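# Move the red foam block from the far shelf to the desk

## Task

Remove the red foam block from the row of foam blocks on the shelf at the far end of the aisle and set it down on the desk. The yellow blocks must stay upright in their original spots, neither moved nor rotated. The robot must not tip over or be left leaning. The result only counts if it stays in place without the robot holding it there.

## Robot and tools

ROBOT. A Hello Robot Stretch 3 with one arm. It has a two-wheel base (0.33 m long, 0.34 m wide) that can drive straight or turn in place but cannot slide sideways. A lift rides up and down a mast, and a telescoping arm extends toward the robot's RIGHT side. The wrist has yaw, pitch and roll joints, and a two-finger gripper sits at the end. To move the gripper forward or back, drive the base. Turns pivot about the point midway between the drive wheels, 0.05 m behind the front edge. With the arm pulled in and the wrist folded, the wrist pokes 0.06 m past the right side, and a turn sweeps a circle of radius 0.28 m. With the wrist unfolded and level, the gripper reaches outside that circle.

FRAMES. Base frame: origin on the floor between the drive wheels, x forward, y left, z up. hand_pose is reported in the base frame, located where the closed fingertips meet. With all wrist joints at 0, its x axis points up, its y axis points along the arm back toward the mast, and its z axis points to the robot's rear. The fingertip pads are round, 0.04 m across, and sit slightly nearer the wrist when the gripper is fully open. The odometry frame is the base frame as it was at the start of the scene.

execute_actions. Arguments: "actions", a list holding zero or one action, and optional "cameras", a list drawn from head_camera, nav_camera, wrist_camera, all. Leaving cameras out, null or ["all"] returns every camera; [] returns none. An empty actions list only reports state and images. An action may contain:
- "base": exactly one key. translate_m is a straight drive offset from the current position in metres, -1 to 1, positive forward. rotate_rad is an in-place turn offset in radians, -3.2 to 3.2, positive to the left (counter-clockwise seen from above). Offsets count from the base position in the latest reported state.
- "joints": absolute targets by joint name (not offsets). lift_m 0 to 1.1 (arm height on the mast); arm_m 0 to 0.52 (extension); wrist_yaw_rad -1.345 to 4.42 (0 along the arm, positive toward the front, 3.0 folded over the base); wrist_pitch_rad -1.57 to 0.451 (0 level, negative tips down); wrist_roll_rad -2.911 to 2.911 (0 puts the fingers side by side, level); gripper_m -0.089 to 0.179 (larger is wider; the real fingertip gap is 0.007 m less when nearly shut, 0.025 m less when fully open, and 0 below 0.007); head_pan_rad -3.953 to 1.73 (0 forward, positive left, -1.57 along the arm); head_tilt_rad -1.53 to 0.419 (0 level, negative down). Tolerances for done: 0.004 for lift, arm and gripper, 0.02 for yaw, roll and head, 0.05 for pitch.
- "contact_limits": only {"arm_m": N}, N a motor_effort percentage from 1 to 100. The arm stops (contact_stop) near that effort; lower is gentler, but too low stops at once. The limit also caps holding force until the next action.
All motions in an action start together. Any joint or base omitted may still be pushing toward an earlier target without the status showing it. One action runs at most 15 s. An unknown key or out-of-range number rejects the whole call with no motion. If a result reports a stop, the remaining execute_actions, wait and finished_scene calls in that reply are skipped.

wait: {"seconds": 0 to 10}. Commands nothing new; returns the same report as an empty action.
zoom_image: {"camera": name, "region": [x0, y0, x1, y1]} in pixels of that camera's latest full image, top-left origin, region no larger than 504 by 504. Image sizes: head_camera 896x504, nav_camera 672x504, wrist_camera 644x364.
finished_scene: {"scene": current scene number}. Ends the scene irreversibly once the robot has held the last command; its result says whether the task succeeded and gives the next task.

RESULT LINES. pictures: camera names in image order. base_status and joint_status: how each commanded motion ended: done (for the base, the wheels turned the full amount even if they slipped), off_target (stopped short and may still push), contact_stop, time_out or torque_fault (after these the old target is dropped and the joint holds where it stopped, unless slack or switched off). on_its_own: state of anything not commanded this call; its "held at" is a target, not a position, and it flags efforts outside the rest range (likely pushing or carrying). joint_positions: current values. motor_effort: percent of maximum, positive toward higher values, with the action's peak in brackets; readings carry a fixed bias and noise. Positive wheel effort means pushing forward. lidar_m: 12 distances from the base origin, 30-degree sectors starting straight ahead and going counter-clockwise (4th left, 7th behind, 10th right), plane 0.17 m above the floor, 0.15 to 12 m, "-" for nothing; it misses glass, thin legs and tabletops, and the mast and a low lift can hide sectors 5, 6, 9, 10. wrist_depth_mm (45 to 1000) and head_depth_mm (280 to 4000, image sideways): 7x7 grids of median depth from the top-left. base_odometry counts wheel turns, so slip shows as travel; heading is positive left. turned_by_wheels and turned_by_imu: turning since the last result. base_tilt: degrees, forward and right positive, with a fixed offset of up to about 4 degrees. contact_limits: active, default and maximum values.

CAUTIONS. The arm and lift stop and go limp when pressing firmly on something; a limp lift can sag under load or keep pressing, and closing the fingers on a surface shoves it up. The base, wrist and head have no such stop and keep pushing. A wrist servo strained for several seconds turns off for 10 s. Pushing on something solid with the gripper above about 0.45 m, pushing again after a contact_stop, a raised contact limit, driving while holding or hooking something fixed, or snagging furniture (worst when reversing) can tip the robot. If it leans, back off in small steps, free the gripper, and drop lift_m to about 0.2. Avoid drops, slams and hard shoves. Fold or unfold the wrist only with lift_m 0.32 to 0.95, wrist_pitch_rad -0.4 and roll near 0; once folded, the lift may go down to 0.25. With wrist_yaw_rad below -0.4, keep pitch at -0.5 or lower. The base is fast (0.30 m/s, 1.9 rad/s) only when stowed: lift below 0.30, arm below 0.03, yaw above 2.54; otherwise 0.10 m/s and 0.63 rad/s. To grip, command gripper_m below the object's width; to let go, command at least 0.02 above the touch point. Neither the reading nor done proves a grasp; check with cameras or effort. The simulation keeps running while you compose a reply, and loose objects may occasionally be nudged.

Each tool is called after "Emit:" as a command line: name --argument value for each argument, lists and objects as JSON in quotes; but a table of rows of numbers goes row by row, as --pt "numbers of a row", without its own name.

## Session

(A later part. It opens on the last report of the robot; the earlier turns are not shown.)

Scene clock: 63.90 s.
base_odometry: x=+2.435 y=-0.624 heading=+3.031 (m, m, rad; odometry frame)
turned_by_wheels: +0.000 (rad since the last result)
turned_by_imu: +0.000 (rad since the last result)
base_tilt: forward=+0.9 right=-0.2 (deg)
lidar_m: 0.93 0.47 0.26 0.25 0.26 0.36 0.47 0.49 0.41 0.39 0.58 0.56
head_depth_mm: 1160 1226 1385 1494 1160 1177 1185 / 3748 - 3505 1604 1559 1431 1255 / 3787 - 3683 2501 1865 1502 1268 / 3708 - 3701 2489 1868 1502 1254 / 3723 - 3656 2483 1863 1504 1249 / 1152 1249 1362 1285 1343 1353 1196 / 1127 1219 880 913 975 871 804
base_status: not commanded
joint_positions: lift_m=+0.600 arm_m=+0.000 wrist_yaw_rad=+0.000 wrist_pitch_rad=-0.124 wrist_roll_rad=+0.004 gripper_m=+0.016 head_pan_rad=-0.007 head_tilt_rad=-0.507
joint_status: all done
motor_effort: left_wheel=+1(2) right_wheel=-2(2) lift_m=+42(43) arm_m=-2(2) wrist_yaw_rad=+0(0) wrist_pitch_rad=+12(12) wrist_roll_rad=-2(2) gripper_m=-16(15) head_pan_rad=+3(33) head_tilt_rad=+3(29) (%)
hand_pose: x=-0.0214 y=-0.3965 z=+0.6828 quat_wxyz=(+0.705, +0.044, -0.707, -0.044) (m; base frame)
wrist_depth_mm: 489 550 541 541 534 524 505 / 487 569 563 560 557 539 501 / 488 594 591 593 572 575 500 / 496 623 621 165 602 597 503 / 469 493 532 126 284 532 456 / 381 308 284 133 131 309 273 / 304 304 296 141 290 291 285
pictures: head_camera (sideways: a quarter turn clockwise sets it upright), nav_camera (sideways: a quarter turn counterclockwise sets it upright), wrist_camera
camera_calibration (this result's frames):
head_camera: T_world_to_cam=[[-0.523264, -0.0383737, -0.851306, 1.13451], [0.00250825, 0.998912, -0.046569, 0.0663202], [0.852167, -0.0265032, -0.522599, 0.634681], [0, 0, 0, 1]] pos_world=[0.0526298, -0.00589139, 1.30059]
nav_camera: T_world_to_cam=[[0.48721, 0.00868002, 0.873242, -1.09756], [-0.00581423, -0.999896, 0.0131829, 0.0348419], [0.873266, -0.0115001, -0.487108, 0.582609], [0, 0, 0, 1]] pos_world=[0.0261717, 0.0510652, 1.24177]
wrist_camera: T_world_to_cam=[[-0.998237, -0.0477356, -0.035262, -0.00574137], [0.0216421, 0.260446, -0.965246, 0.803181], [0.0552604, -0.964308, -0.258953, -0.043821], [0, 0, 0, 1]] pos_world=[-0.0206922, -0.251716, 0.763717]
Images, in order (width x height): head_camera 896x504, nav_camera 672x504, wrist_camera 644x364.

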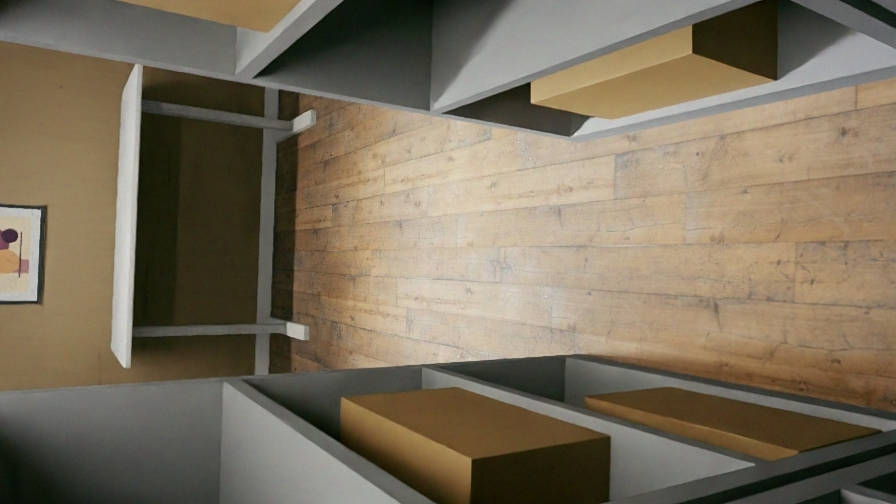

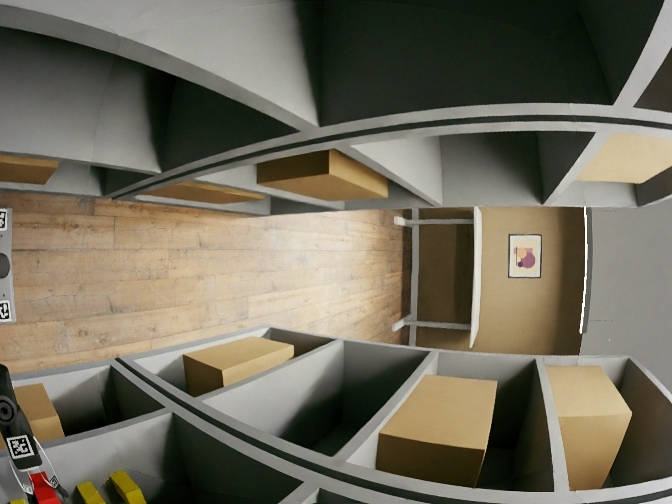

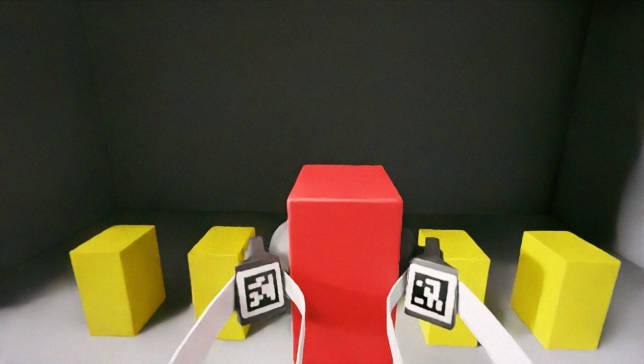

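Emit:
execute_actions --actions '[{"joints":{"wrist_pitch_rad":-0.4,"wrist_yaw_rad":2.9}}]' --cameras '[]'

Emit:
execute_actions --actions '[{"joints":{"lift_m":0.285},"base":{"translate_m":0.3}}]' --cameras '[]'

Emit:
execute_actions --actions '[{"base":{"translate_m":0.7}}]' --cameras '[]'

Emit:
execute_actions --actions '[{"base":{"translate_m":1.0}}]' --cameras '[]'

Emit:
execute_actions --actions '[{"base":{"translate_m":0.9}}]' --cameras '[]'

Emit:
execute_actions --actions '[{"base":{"rotate_rad":1.56},"joints":{"head_pan_rad":-1.57,"head_tilt_rad":-0.5,"lift_m":0.94}}]'

Scene clock: 75.27 s.
base_odometry: x=+2.435 y=-0.624 heading=+3.031 (m, m, rad; odometry frame)
turned_by_wheels: +0.000 (rad since the last result)
turned_by_imu: -0.001 (rad since the last result)
base_tilt: forward=+0.9 right=-0.2 (deg)
lidar_m: 0.93 0.47 0.26 0.25 0.26 0.36 0.47 0.49 0.41 0.39 0.58 0.56
head_depth_mm: 1167 1223 1389 1491 1155 1186 1188 / 3804 - 3446 1610 1556 1422 1250 / 3715 - 3690 2516 1910 1512 1268 / 3693 - 3579 2490 1885 1501 1253 / 3664 - 3640 2484 1849 1490 1247 / 1151 1249 1357 1286 1341 1354 1201 / 1124 1216 881 917 971 869 801
base_status: not commanded
joint_positions: lift_m=+0.600 arm_m=+0.000 wrist_yaw_rad=+2.898 wrist_pitch_rad=-0.415 wrist_roll_rad=+0.004 gripper_m=+0.016 head_pan_rad=-0.007 head_tilt_rad=-0.507
joint_status: all done
motor_effort: left_wheel=+2(1) right_wheel=-2(2) lift_m=+42(42) arm_m=-2(2) wrist_yaw_rad=+2(2) wrist_pitch_rad=+7(11) wrist_roll_rad=-2(2) gripper_m=-15(15) head_pan_rad=+3(3) head_tilt_rad=+4(4) (%)
hand_pose: x=+0.0329 y=+0.0729 z=+0.6130 quat_wxyz=(+0.229, +0.705, +0.061, +0.668) (m; base frame)
wrist_depth_mm: - 628 652 688 714 528 388 / 617 662 705 721 732 542 397 / 506 - 493 497 492 490 413 / 377 - 367 164 381 402 441 / 313 323 529 126 764 580 517 / 600 480 - 132 131 595 632 / 549 439 502 140 672 656 737
pictures: none
No camera images: the call's "cameras" was empty. Leave "cameras" out to get every camera's image.

Scene clock: 79.77 s.
base_odometry: x=+2.137 y=-0.591 heading=+3.031 (m, m, rad; odometry frame)
turned_by_wheels: +0.000 (rad since the last result)
turned_by_imu: -0.001 (rad since the last result)
base_tilt: forward=+0.8 right=-0.2 (deg)
lidar_m: 1.07 0.36 0.25 0.46 0.31 0.36 0.77 0.56 0.44 0.41 0.40 0.61
head_depth_mm: 3533 3760 1124 1208 1170 1120 1043 / 3512 3767 3755 2488 1780 1452 1255 / 3569 3921 3737 2522 1894 1518 1261 / 3500 3924 3785 2498 1871 1519 1257 / 3524 3872 3625 2521 1869 1502 1252 / 3427 3734 3170 1246 1349 1414 1202 / 861 950 880 912 819 828 861
base_status: done
joint_positions: lift_m=+0.285 arm_m=+0.000 wrist_yaw_rad=+2.899 wrist_pitch_rad=-0.417 wrist_roll_rad=+0.004 gripper_m=+0.016 head_pan_rad=-0.007 head_tilt_rad=-0.506
joint_status: all done
motor_effort: left_wheel=+1(11) right_wheel=-2(8) lift_m=+27(35) arm_m=-2(2) wrist_yaw_rad=+1(2) wrist_pitch_rad=+9(9) wrist_roll_rad=-2(2) gripper_m=-14(16) head_pan_rad=+3(2) head_tilt_rad=+4(4) (%)
hand_pose: x=+0.0327 y=+0.0727 z=+0.2982 quat_wxyz=(+0.229, +0.705, +0.061, +0.668) (m; base frame)
wrist_depth_mm: - 616 649 494 273 419 497 / - 509 703 544 303 343 361 / 273 - 752 599 326 380 404 / 297 - 638 165 355 426 460 / 325 340 514 127 394 476 511 / 358 380 - 132 131 495 509 / 371 - - 140 423 436 435
pictures: none
No camera images: the call's "cameras" was empty. Leave "cameras" out to get every camera's image.

Scene clock: 83.83 s.
base_odometry: x=+1.441 y=-0.514 heading=+3.031 (m, m, rad; odometry frame)
turned_by_wheels: +0.000 (rad since the last result)
turned_by_imu: -0.001 (rad since the last result)
base_tilt: forward=+0.9 right=-0.2 (deg)
lidar_m: 2.85 0.41 0.50 0.24 0.25 0.34 0.99 0.62 0.42 0.41 0.43 2.82
head_depth_mm: 2847 2985 3396 2527 1914 1523 1279 / 2855 3165 3311 2545 1900 1516 1262 / 2869 3093 3487 2492 1884 1514 1259 / 2855 3137 3414 2479 1884 1520 1258 / 2901 3105 3378 2473 1897 1498 1247 / 2859 3188 3413 2470 1867 1497 1245 / 2808 3171 3329 2461 1855 1480 1241
base_status: done
joint_positions: lift_m=+0.285 arm_m=+0.000 wrist_yaw_rad=+2.899 wrist_pitch_rad=-0.417 wrist_roll_rad=+0.004 gripper_m=+0.016 head_pan_rad=-0.007 head_tilt_rad=-0.506
joint_status: not commanded
motor_effort: left_wheel=+1(12) right_wheel=-2(5) lift_m=+27(27) arm_m=-2(2) wrist_yaw_rad=+1(1) wrist_pitch_rad=+9(8) wrist_roll_rad=-2(2) gripper_m=-15(15) head_pan_rad=+3(2) head_tilt_rad=+3(2) (%)
hand_pose: x=+0.0326 y=+0.0727 z=+0.2982 quat_wxyz=(+0.229, +0.705, +0.061, +0.668) (m; base frame)
wrist_depth_mm: - 585 627 677 685 440 324 / - 271 288 715 730 457 343 / 264 - 293 792 758 469 379 / 287 - 322 164 606 477 729 / 313 326 357 126 470 470 604 / 343 366 - 132 131 485 508 / 367 - - 140 426 435 434
pictures: none
No camera images: the call's "cameras" was empty. Leave "cameras" out to get every camera's image.

Scene clock: 88.87 s.
base_odometry: x=+0.447 y=-0.404 heading=+3.031 (m, m, rad; odometry frame)
turned_by_wheels: +0.000 (rad since the last result)
turned_by_imu: -0.002 (rad since the last result)
base_tilt: forward=+0.9 right=-0.1 (deg)
lidar_m: 1.86 2.37 1.80 1.77 0.86 0.65 1.02 0.74 0.89 1.97 2.06 2.03
head_depth_mm: 1971 1979 2396 2361 1906 1528 1270 / 1931 1929 2363 2533 1895 1535 1259 / 1954 2056 2437 2523 1897 1518 1262 / 1946 2061 2388 2480 1871 1514 1261 / 1954 2047 2416 2491 1841 1504 1249 / 1942 1999 2304 2324 1853 1489 1244 / 1928 2070 2410 2436 1845 1477 1233
base_status: done
joint_positions: lift_m=+0.285 arm_m=+0.000 wrist_yaw_rad=+2.899 wrist_pitch_rad=-0.417 wrist_roll_rad=+0.004 gripper_m=+0.016 head_pan_rad=-0.007 head_tilt_rad=-0.506
joint_status: not commanded
motor_effort: left_wheel=+1(12) right_wheel=-2(5) lift_m=+28(27) arm_m=-2(2) wrist_yaw_rad=+0(1) wrist_pitch_rad=+9(9) wrist_roll_rad=-2(2) gripper_m=-15(15) head_pan_rad=+2(3) head_tilt_rad=+1(3) (%)
hand_pose: x=+0.0326 y=+0.0727 z=+0.2982 quat_wxyz=(+0.229, +0.705, +0.062, +0.668) (m; base frame)
wrist_depth_mm: - - - - - - - / - - - - - - - / - - - - - - - / 808 - 796 164 780 775 760 / 634 615 633 126 578 618 611 / 522 524 - 132 132 512 510 / 459 - - 139 426 435 430
pictures: none
No camera images: the call's "cameras" was empty. Leave "cameras" out to get every camera's image.

Scene clock: 93.57 s.
base_odometry: x=-0.447 y=-0.305 heading=+3.031 (m, m, rad; odometry frame)
turned_by_wheels: +0.000 (rad since the last result)
turned_by_imu: -0.001 (rad since the last result)
base_tilt: forward=+0.9 right=-0.2 (deg)
lidar_m: 1.37 0.98 1.82 1.74 1.83 1.57 1.53 1.57 2.04 1.98 1.92 1.27
head_depth_mm: 1152 1272 1005 744 1794 1528 1264 / 1149 1274 996 739 1780 1503 1261 / 1148 1265 978 732 1756 1514 1259 / 1148 1267 967 725 1758 1507 1255 / 1148 1272 951 719 1773 1498 1250 / 1146 1265 945 714 1737 1455 1249 / 1141 1263 938 709 1292 1422 1223
base_status: done
joint_positions: lift_m=+0.285 arm_m=+0.000 wrist_yaw_rad=+2.899 wrist_pitch_rad=-0.417 wrist_roll_rad=+0.004 gripper_m=+0.016 head_pan_rad=-0.007 head_tilt_rad=-0.506
joint_status: not commanded
motor_effort: left_wheel=+1(12) right_wheel=-2(4) lift_m=+27(27) arm_m=-2(2) wrist_yaw_rad=+1(1) wrist_pitch_rad=+9(9) wrist_roll_rad=-2(2) gripper_m=-15(15) head_pan_rad=+2(3) head_tilt_rad=+3(3) (%)
hand_pose: x=+0.0326 y=+0.0727 z=+0.2981 quat_wxyz=(+0.229, +0.705, +0.062, +0.668) (m; base frame)
wrist_depth_mm: - - - - - - - / - - - - - - - / - - - - - - - / 802 - 796 164 778 772 762 / 639 613 631 126 578 615 611 / 515 514 - 132 131 506 507 / 456 - - 140 426 434 433
pictures: none
No camera images: the call's "cameras" was empty. Leave "cameras" out to get every camera's image.

Scene clock: 100.37 s.
base_odometry: x=-0.447 y=-0.305 heading=-1.692 (m, m, rad; odometry frame)
turned_by_wheels: +1.560 (rad since the last result)
turned_by_imu: +1.558 (rad since the last result)
base_tilt: forward=+0.9 right=-0.2 (deg)
lidar_m: 1.74 1.83 1.57 1.53 1.58 2.06 1.98 1.92 1.27 1.37 0.99 1.82
head_depth_mm: 1146 1270 999 743 1796 - - / 1160 1272 985 733 1767 - - / 1155 1276 971 731 1771 1608 - / 1148 1276 962 723 1792 1593 - / 1149 1271 953 719 1775 - - / 1156 1269 943 748 1748 1495 - / 1153 1259 934 744 1665 1455 1223
base_status: done
joint_positions: lift_m=+0.940 arm_m=+0.000 wrist_yaw_rad=+2.899 wrist_pitch_rad=-0.418 wrist_roll_rad=+0.004 gripper_m=+0.016 head_pan_rad=-1.563 head_tilt_rad=-0.506
joint_status: all done
motor_effort: left_wheel=-3(11) right_wheel=+2(8) lift_m=+42(44) arm_m=-2(2) wrist_yaw_rad=+1(1) wrist_pitch_rad=+9(9) wrist_roll_rad=-2(2) gripper_m=-15(15) head_pan_rad=-3(36) head_tilt_rad=+3(3) (%)
hand_pose: x=+0.0326 y=+0.0727 z=+0.9524 quat_wxyz=(+0.230, +0.705, +0.062, +0.668) (m; base frame)
wrist_depth_mm: - - - - - - - / - - - - - - - / - - - - - - - / - - - 164 - - - / - - - 126 - - - / - - - 132 131 - - / - - - 140 - - -
pictures: head_camera (sideways: a quarter turn clockwise sets it upright), nav_camera (sideways: a quarter turn counterclockwise sets it upright), wrist_camera
camera_calibration (this result's frames):
head_camera: T_world_to_cam=[[-0.0462322, 0.521117, -0.852232, 1.13281], [0.998837, 0.0124423, -0.0465772, 0.0602534], [-0.0136685, -0.853394, -0.521087, 0.637996], [0, 0, 0, 1]] pos_world=[0.000909554, -0.0466154, 1.30068]
nav_camera: T_world_to_cam=[[0.015999, -0.485475, 0.874104, -1.09581], [-0.999871, -0.00921067, 0.0131853, 0.0409025], [0.00164993, -0.874202, -0.48556, 0.58591], [0, 0, 0, 1]] pos_world=[0.0574623, -0.0194075, 1.24181]
wrist_camera: T_world_to_cam=[[0.977463, -0.205719, -0.0473897, 0.0386379], [-0.148044, -0.507941, -0.848575, 0.890327], [0.150497, 0.836466, -0.526949, 0.59679], [0, 0, 0, 1]] pos_world=[0.00422482, -0.0390125, 1.07182]
Images, in order (width x height): head_camera 896x504, nav_camera 672x504, wrist_camera 644x364.

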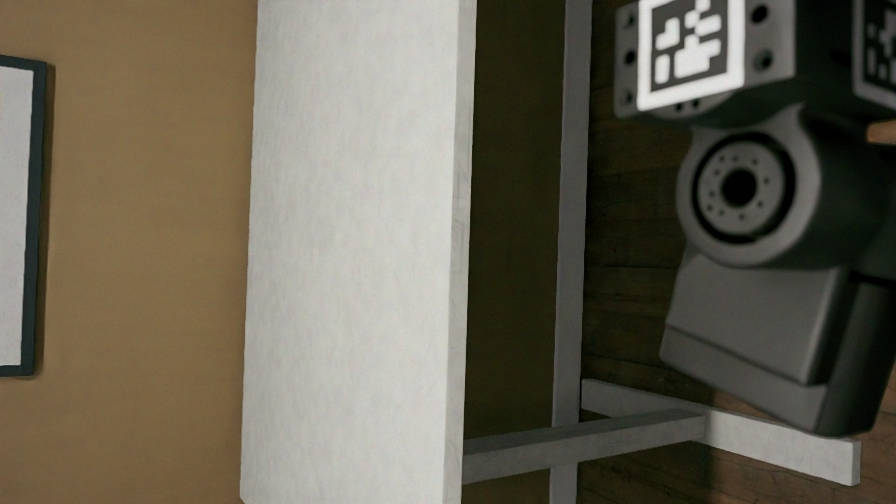

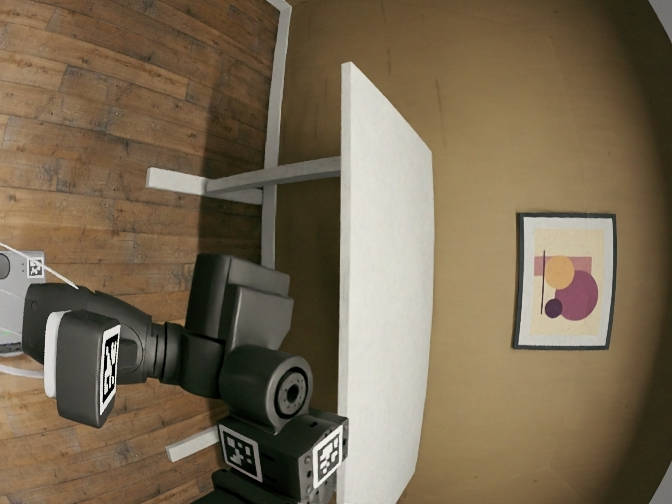

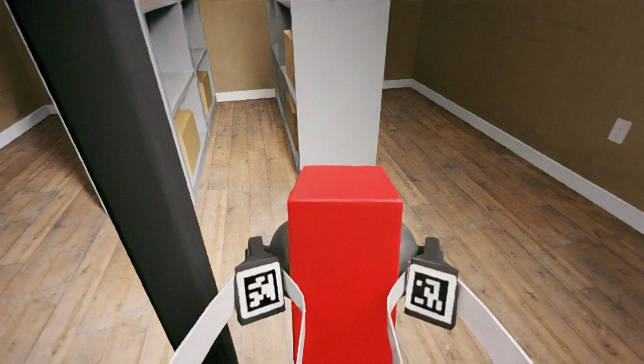

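Same desk geometry.

Emit:
execute_actions --actions '[{"joints":{"wrist_yaw_rad":0,"arm_m":0.05}}]' --cameras '[]'

Emit:
execute_actions --actions '[{"joints":{"wrist_pitch_rad":-0.1,"arm_m":0.4,"lift_m":0.95}}]' --cameras '[]'

Emit:
execute_actions --actions '[{"joints":{"lift_m":0.918}}]' --cameras '["wrist_camera","head_camera"]'

Scene clock: 112.17 s.
base_odometry: x=-0.447 y=-0.305 heading=-1.692 (m, m, rad; odometry frame)
turned_by_wheels: +0.000 (rad since the last result)
turned_by_imu: -0.001 (rad since the last result)
base_tilt: forward=+0.9 right=-0.1 (deg)
lidar_m: 1.74 1.83 1.56 1.53 1.57 2.05 1.99 1.92 1.27 1.37 0.99 1.82
head_depth_mm: 1143 1273 1007 743 - - - / 1148 1264 986 736 - - - / 1151 1279 974 728 - - - / 1153 1268 963 725 - - 1200 / 1152 1280 954 717 1786 1493 1246 / 1149 1275 945 748 1741 1457 1239 / 1148 1256 938 742 1662 1445 1208
base_status: not commanded
joint_positions: lift_m=+0.940 arm_m=+0.050 wrist_yaw_rad=+0.002 wrist_pitch_rad=-0.418 wrist_roll_rad=+0.003 gripper_m=+0.016 head_pan_rad=-1.563 head_tilt_rad=-0.506
joint_status: all done
motor_effort: left_wheel=-3(3) right_wheel=+2(2) lift_m=+42(43) arm_m=+3(4) wrist_yaw_rad=-1(1) wrist_pitch_rad=+9(9) wrist_roll_rad=-2(2) gripper_m=-15(15) head_pan_rad=-2(3) head_tilt_rad=+1(3) (%)
hand_pose: x=-0.0211 y=-0.4192 z=+0.9524 quat_wxyz=(+0.691, +0.147, -0.692, -0.147) (m; base frame)
wrist_depth_mm: - 992 972 964 924 902 875 / 475 469 453 451 445 434 429 / 332 326 323 321 316 313 313 / - - - 164 - - - / - - - 126 - - - / - - - 132 131 - - / - - - 140 - - -
pictures: none
No camera images: the call's "cameras" was empty. Leave "cameras" out to get every camera's image.

Scene clock: 115.93 s.
base_odometry: x=-0.447 y=-0.305 heading=-1.692 (m, m, rad; odometry frame)
turned_by_wheels: +0.000 (rad since the last result)
turned_by_imu: -0.001 (rad since the last result)
base_tilt: forward=+0.9 right=-0.1 (deg)
lidar_m: 1.74 1.83 1.56 1.53 1.58 2.05 1.98 1.92 1.27 1.37 0.99 1.82
head_depth_mm: 1154 1270 1074 - - 1522 1273 / 1150 1278 - 774 1774 1518 1263 / 1149 1264 - 730 1775 1514 1255 / 1153 1270 - 722 1776 1490 1259 / 1156 1272 954 720 1767 1504 1251 / 1152 1279 940 747 1729 1448 1249 / 1154 1261 929 743 1673 1446 1203
base_status: not commanded
joint_positions: lift_m=+0.950 arm_m=+0.400 wrist_yaw_rad=+0.000 wrist_pitch_rad=-0.127 wrist_roll_rad=+0.003 gripper_m=+0.016 head_pan_rad=-1.563 head_tilt_rad=-0.506
joint_status: all done
motor_effort: left_wheel=-3(3) right_wheel=+2(3) lift_m=+42(44) arm_m=+3(4) wrist_yaw_rad=+0(1) wrist_pitch_rad=+14(15) wrist_roll_rad=-2(2) gripper_m=-15(15) head_pan_rad=-3(2) head_tilt_rad=+3(4) (%)
hand_pose: x=-0.0214 y=-0.7958 z=+1.0321 quat_wxyz=(+0.705, +0.045, -0.707, -0.045) (m; base frame)
wrist_depth_mm: 706 681 688 681 656 665 649 / 735 725 711 704 703 693 684 / 761 756 748 733 732 719 709 / 609 584 574 164 576 578 578 / 366 366 366 126 328 362 361 / 268 269 280 132 131 267 266 / 211 211 210 140 200 210 210
pictures: none
No camera images: the call's "cameras" was empty. Leave "cameras" out to get every camera's image.

Scene clock: 117.00 s.
base_odometry: x=-0.447 y=-0.305 heading=-1.692 (m, m, rad; odometry frame)
turned_by_wheels: +0.000 (rad since the last result)
turned_by_imu: +0.000 (rad since the last result)
base_tilt: forward=+0.8 right=-0.2 (deg)
lidar_m: 1.74 1.83 1.56 1.53 1.58 2.05 1.98 1.92 1.27 1.37 0.98 1.82
head_depth_mm: 1152 1266 995 747 - 1464 1279 / 1142 1263 1145 696 1778 1514 1262 / 1149 1273 1212 694 1764 1514 1261 / 1150 1271 1112 722 1783 1513 1257 / 1154 1269 950 717 1773 1505 1253 / 1154 1279 941 746 1734 1439 1249 / 1151 1275 931 740 1668 1440 1202
base_status: not commanded
joint_positions: lift_m=+0.918 arm_m=+0.400 wrist_yaw_rad=+0.000 wrist_pitch_rad=-0.110 wrist_roll_rad=+0.003 gripper_m=+0.016 head_pan_rad=-1.563 head_tilt_rad=-0.506
joint_status: all done
motor_effort: left_wheel=-3(3) right_wheel=+3(3) lift_m=+26(36) arm_m=+3(4) wrist_yaw_rad=+0(0) wrist_pitch_rad=+5(13) wrist_roll_rad=-2(2) gripper_m=-15(15) head_pan_rad=-2(2) head_tilt_rad=+2(3) (%)
hand_pose: x=-0.0214 y=-0.7967 z=+1.0049 quat_wxyz=(+0.705, +0.039, -0.707, -0.039) (m; base frame)
wrist_depth_mm: 701 691 691 677 672 668 660 / 737 722 717 695 695 685 688 / 758 741 730 724 729 718 722 / 502 497 501 164 497 495 497 / 307 307 306 126 264 307 306 / 223 222 230 132 131 223 222 / 176 174 173 139 167 174 174
pictures: head_camera (sideways: a quarter turn clockwise sets it upright), wrist_camera
camera_calibration (this result's frames):
head_camera: T_world_to_cam=[[-0.046142, 0.521126, -0.852232, 1.13281], [0.998839, 0.0122693, -0.0465772, 0.0602534], [-0.0138163, -0.853392, -0.521087, 0.637997], [0, 0, 0, 1]] pos_world=[0.000901479, -0.0466145, 1.30068]
wrist_camera: T_world_to_cam=[[-0.998255, -0.0481022, -0.0342478, -0.0148372], [0.021334, 0.247011, -0.968778, 1.21117], [0.05506, -0.967818, -0.245554, -0.362577], [0, 0, 0, 1]] pos_world=[-0.0206869, -0.650796, 1.08382]
Images, in order (width x height): head_camera 896x504, wrist_camera 644x364.

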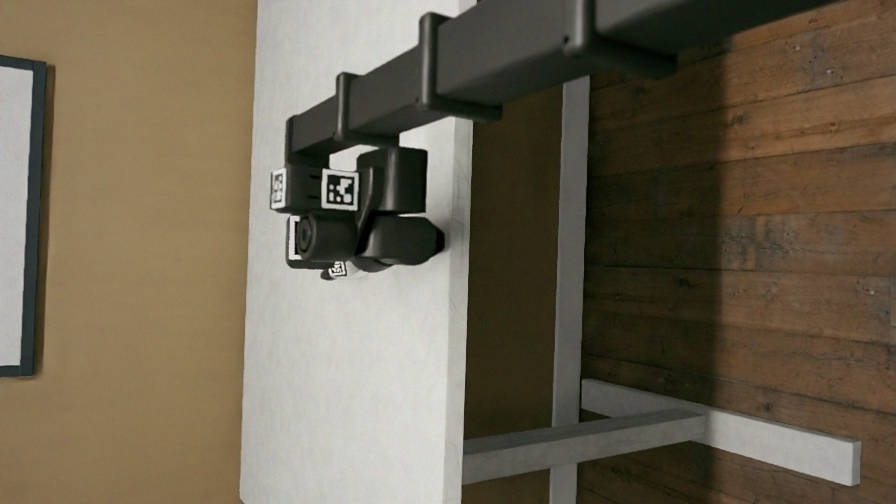

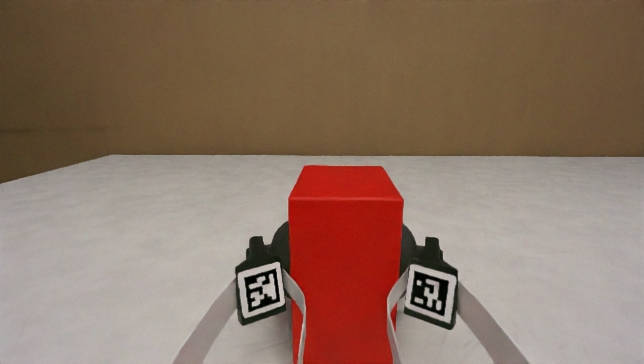

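Emit:
execute_actions --actions '[{"joints":{"gripper_m":0.09}}]' --cameras '[]'

Emit:
execute_actions --actions '[{"joints":{"arm_m":0.3}}]' --cameras '["wrist_camera"]'

Scene clock: 122.23 s.
base_odometry: x=-0.447 y=-0.305 heading=-1.692 (m, m, rad; odometry frame)
turned_by_wheels: +0.000 (rad since the last result)
turned_by_imu: -0.001 (rad since the last result)
base_tilt: forward=+0.8 right=-0.1 (deg)
lidar_m: 1.74 1.84 1.56 1.53 1.58 2.05 1.98 1.92 1.27 1.37 0.99 1.82
head_depth_mm: 1145 1266 998 746 - 1465 1266 / 1149 1275 1143 698 1765 1513 1257 / 1152 1271 1217 691 1768 1518 1253 / 1150 1272 1127 723 1774 1495 1250 / 1155 1270 956 720 1778 1500 1260 / 1153 1268 940 748 1752 1443 1239 / 1144 1266 928 743 1659 1441 1209
base_status: not commanded
joint_positions: lift_m=+0.918 arm_m=+0.400 wrist_yaw_rad=+0.000 wrist_pitch_rad=-0.115 wrist_roll_rad=+0.003 gripper_m=+0.090 head_pan_rad=-1.563 head_tilt_rad=-0.506
joint_status: all done
motor_effort: left_wheel=-3(3) right_wheel=+3(3) lift_m=+26(27) arm_m=+4(4) wrist_yaw_rad=+0(0) wrist_pitch_rad=+8(8) wrist_roll_rad=-2(2) gripper_m=+0(80) head_pan_rad=-2(2) head_tilt_rad=+2(3) (%)
hand_pose: x=-0.0214 y=-0.7965 z=+1.0037 quat_wxyz=(+0.705, +0.041, -0.707, -0.041) (m; base frame)
wrist_depth_mm: 703 689 686 683 682 669 658 / 734 724 723 705 691 694 678 / 755 750 743 729 727 726 715 / 488 490 481 138 432 487 487 / 302 301 326 130 262 303 301 / 219 220 - 136 197 226 218 / 172 173 172 143 165 165 171
pictures: none
No camera images: the call's "cameras" was empty. Leave "cameras" out to get every camera's image.

Scene clock: 124.20 s.
base_odometry: x=-0.447 y=-0.305 heading=-1.692 (m, m, rad; odometry frame)
turned_by_wheels: +0.000 (rad since the last result)
turned_by_imu: +0.000 (rad since the last result)
base_tilt: forward=+1.0 right=-0.3 (deg)
lidar_m: 1.74 1.84 1.57 1.53 1.58 2.05 1.99 1.92 1.27 1.37 0.98 1.82
head_depth_mm: 1148 1270 995 726 - 1497 1263 / 1155 1268 1066 - 1759 1512 1261 / 1152 1273 1125 - 1762 1510 1261 / 1155 1275 1030 - 1776 1502 1251 / 1159 1268 959 717 1774 1504 1247 / 1154 1277 944 747 1733 1449 1240 / 1154 1266 932 739 1667 1439 1212
base_status: not commanded
joint_positions: lift_m=+0.918 arm_m=+0.300 wrist_yaw_rad=+0.000 wrist_pitch_rad=-0.116 wrist_roll_rad=+0.003 gripper_m=+0.090 head_pan_rad=-1.563 head_tilt_rad=-0.506
joint_status: all done
motor_effort: left_wheel=-3(3) right_wheel=+2(3) lift_m=+27(27) arm_m=-2(2) wrist_yaw_rad=+0(0) wrist_pitch_rad=+8(8) wrist_roll_rad=-2(2) gripper_m=+2(0) head_pan_rad=-2(2) head_tilt_rad=+3(3) (%)
hand_pose: x=-0.0214 y=-0.6970 z=+1.0035 quat_wxyz=(+0.705, +0.041, -0.707, -0.041) (m; base frame)
wrist_depth_mm: 789 800 779 773 760 750 755 / 837 843 812 805 792 795 780 / 882 852 850 811 832 828 793 / 487 483 487 229 482 476 477 / 301 301 327 239 301 300 300 / 220 219 - 218 218 226 219 / 173 172 172 172 172 165 171
pictures: wrist_camera
camera_calibration (this result's frames):
wrist_camera: T_world_to_cam=[[-0.998255, -0.0479229, -0.0345005, -0.00970831], [0.0213279, 0.252206, -0.967439, 1.18746], [0.0550637, -0.966486, -0.250744, -0.260266], [0, 0, 0, 1]] pos_world=[-0.0206862, -0.551493, 1.0832]
Images, in order (width x height): wrist_camera 644x364.

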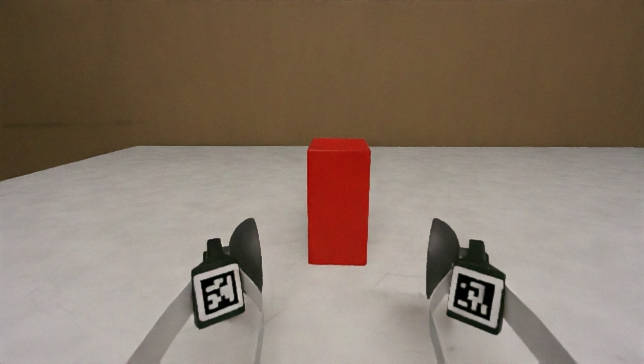

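Emit:
finished_scene --scene 2

The scene is finished: the task was done.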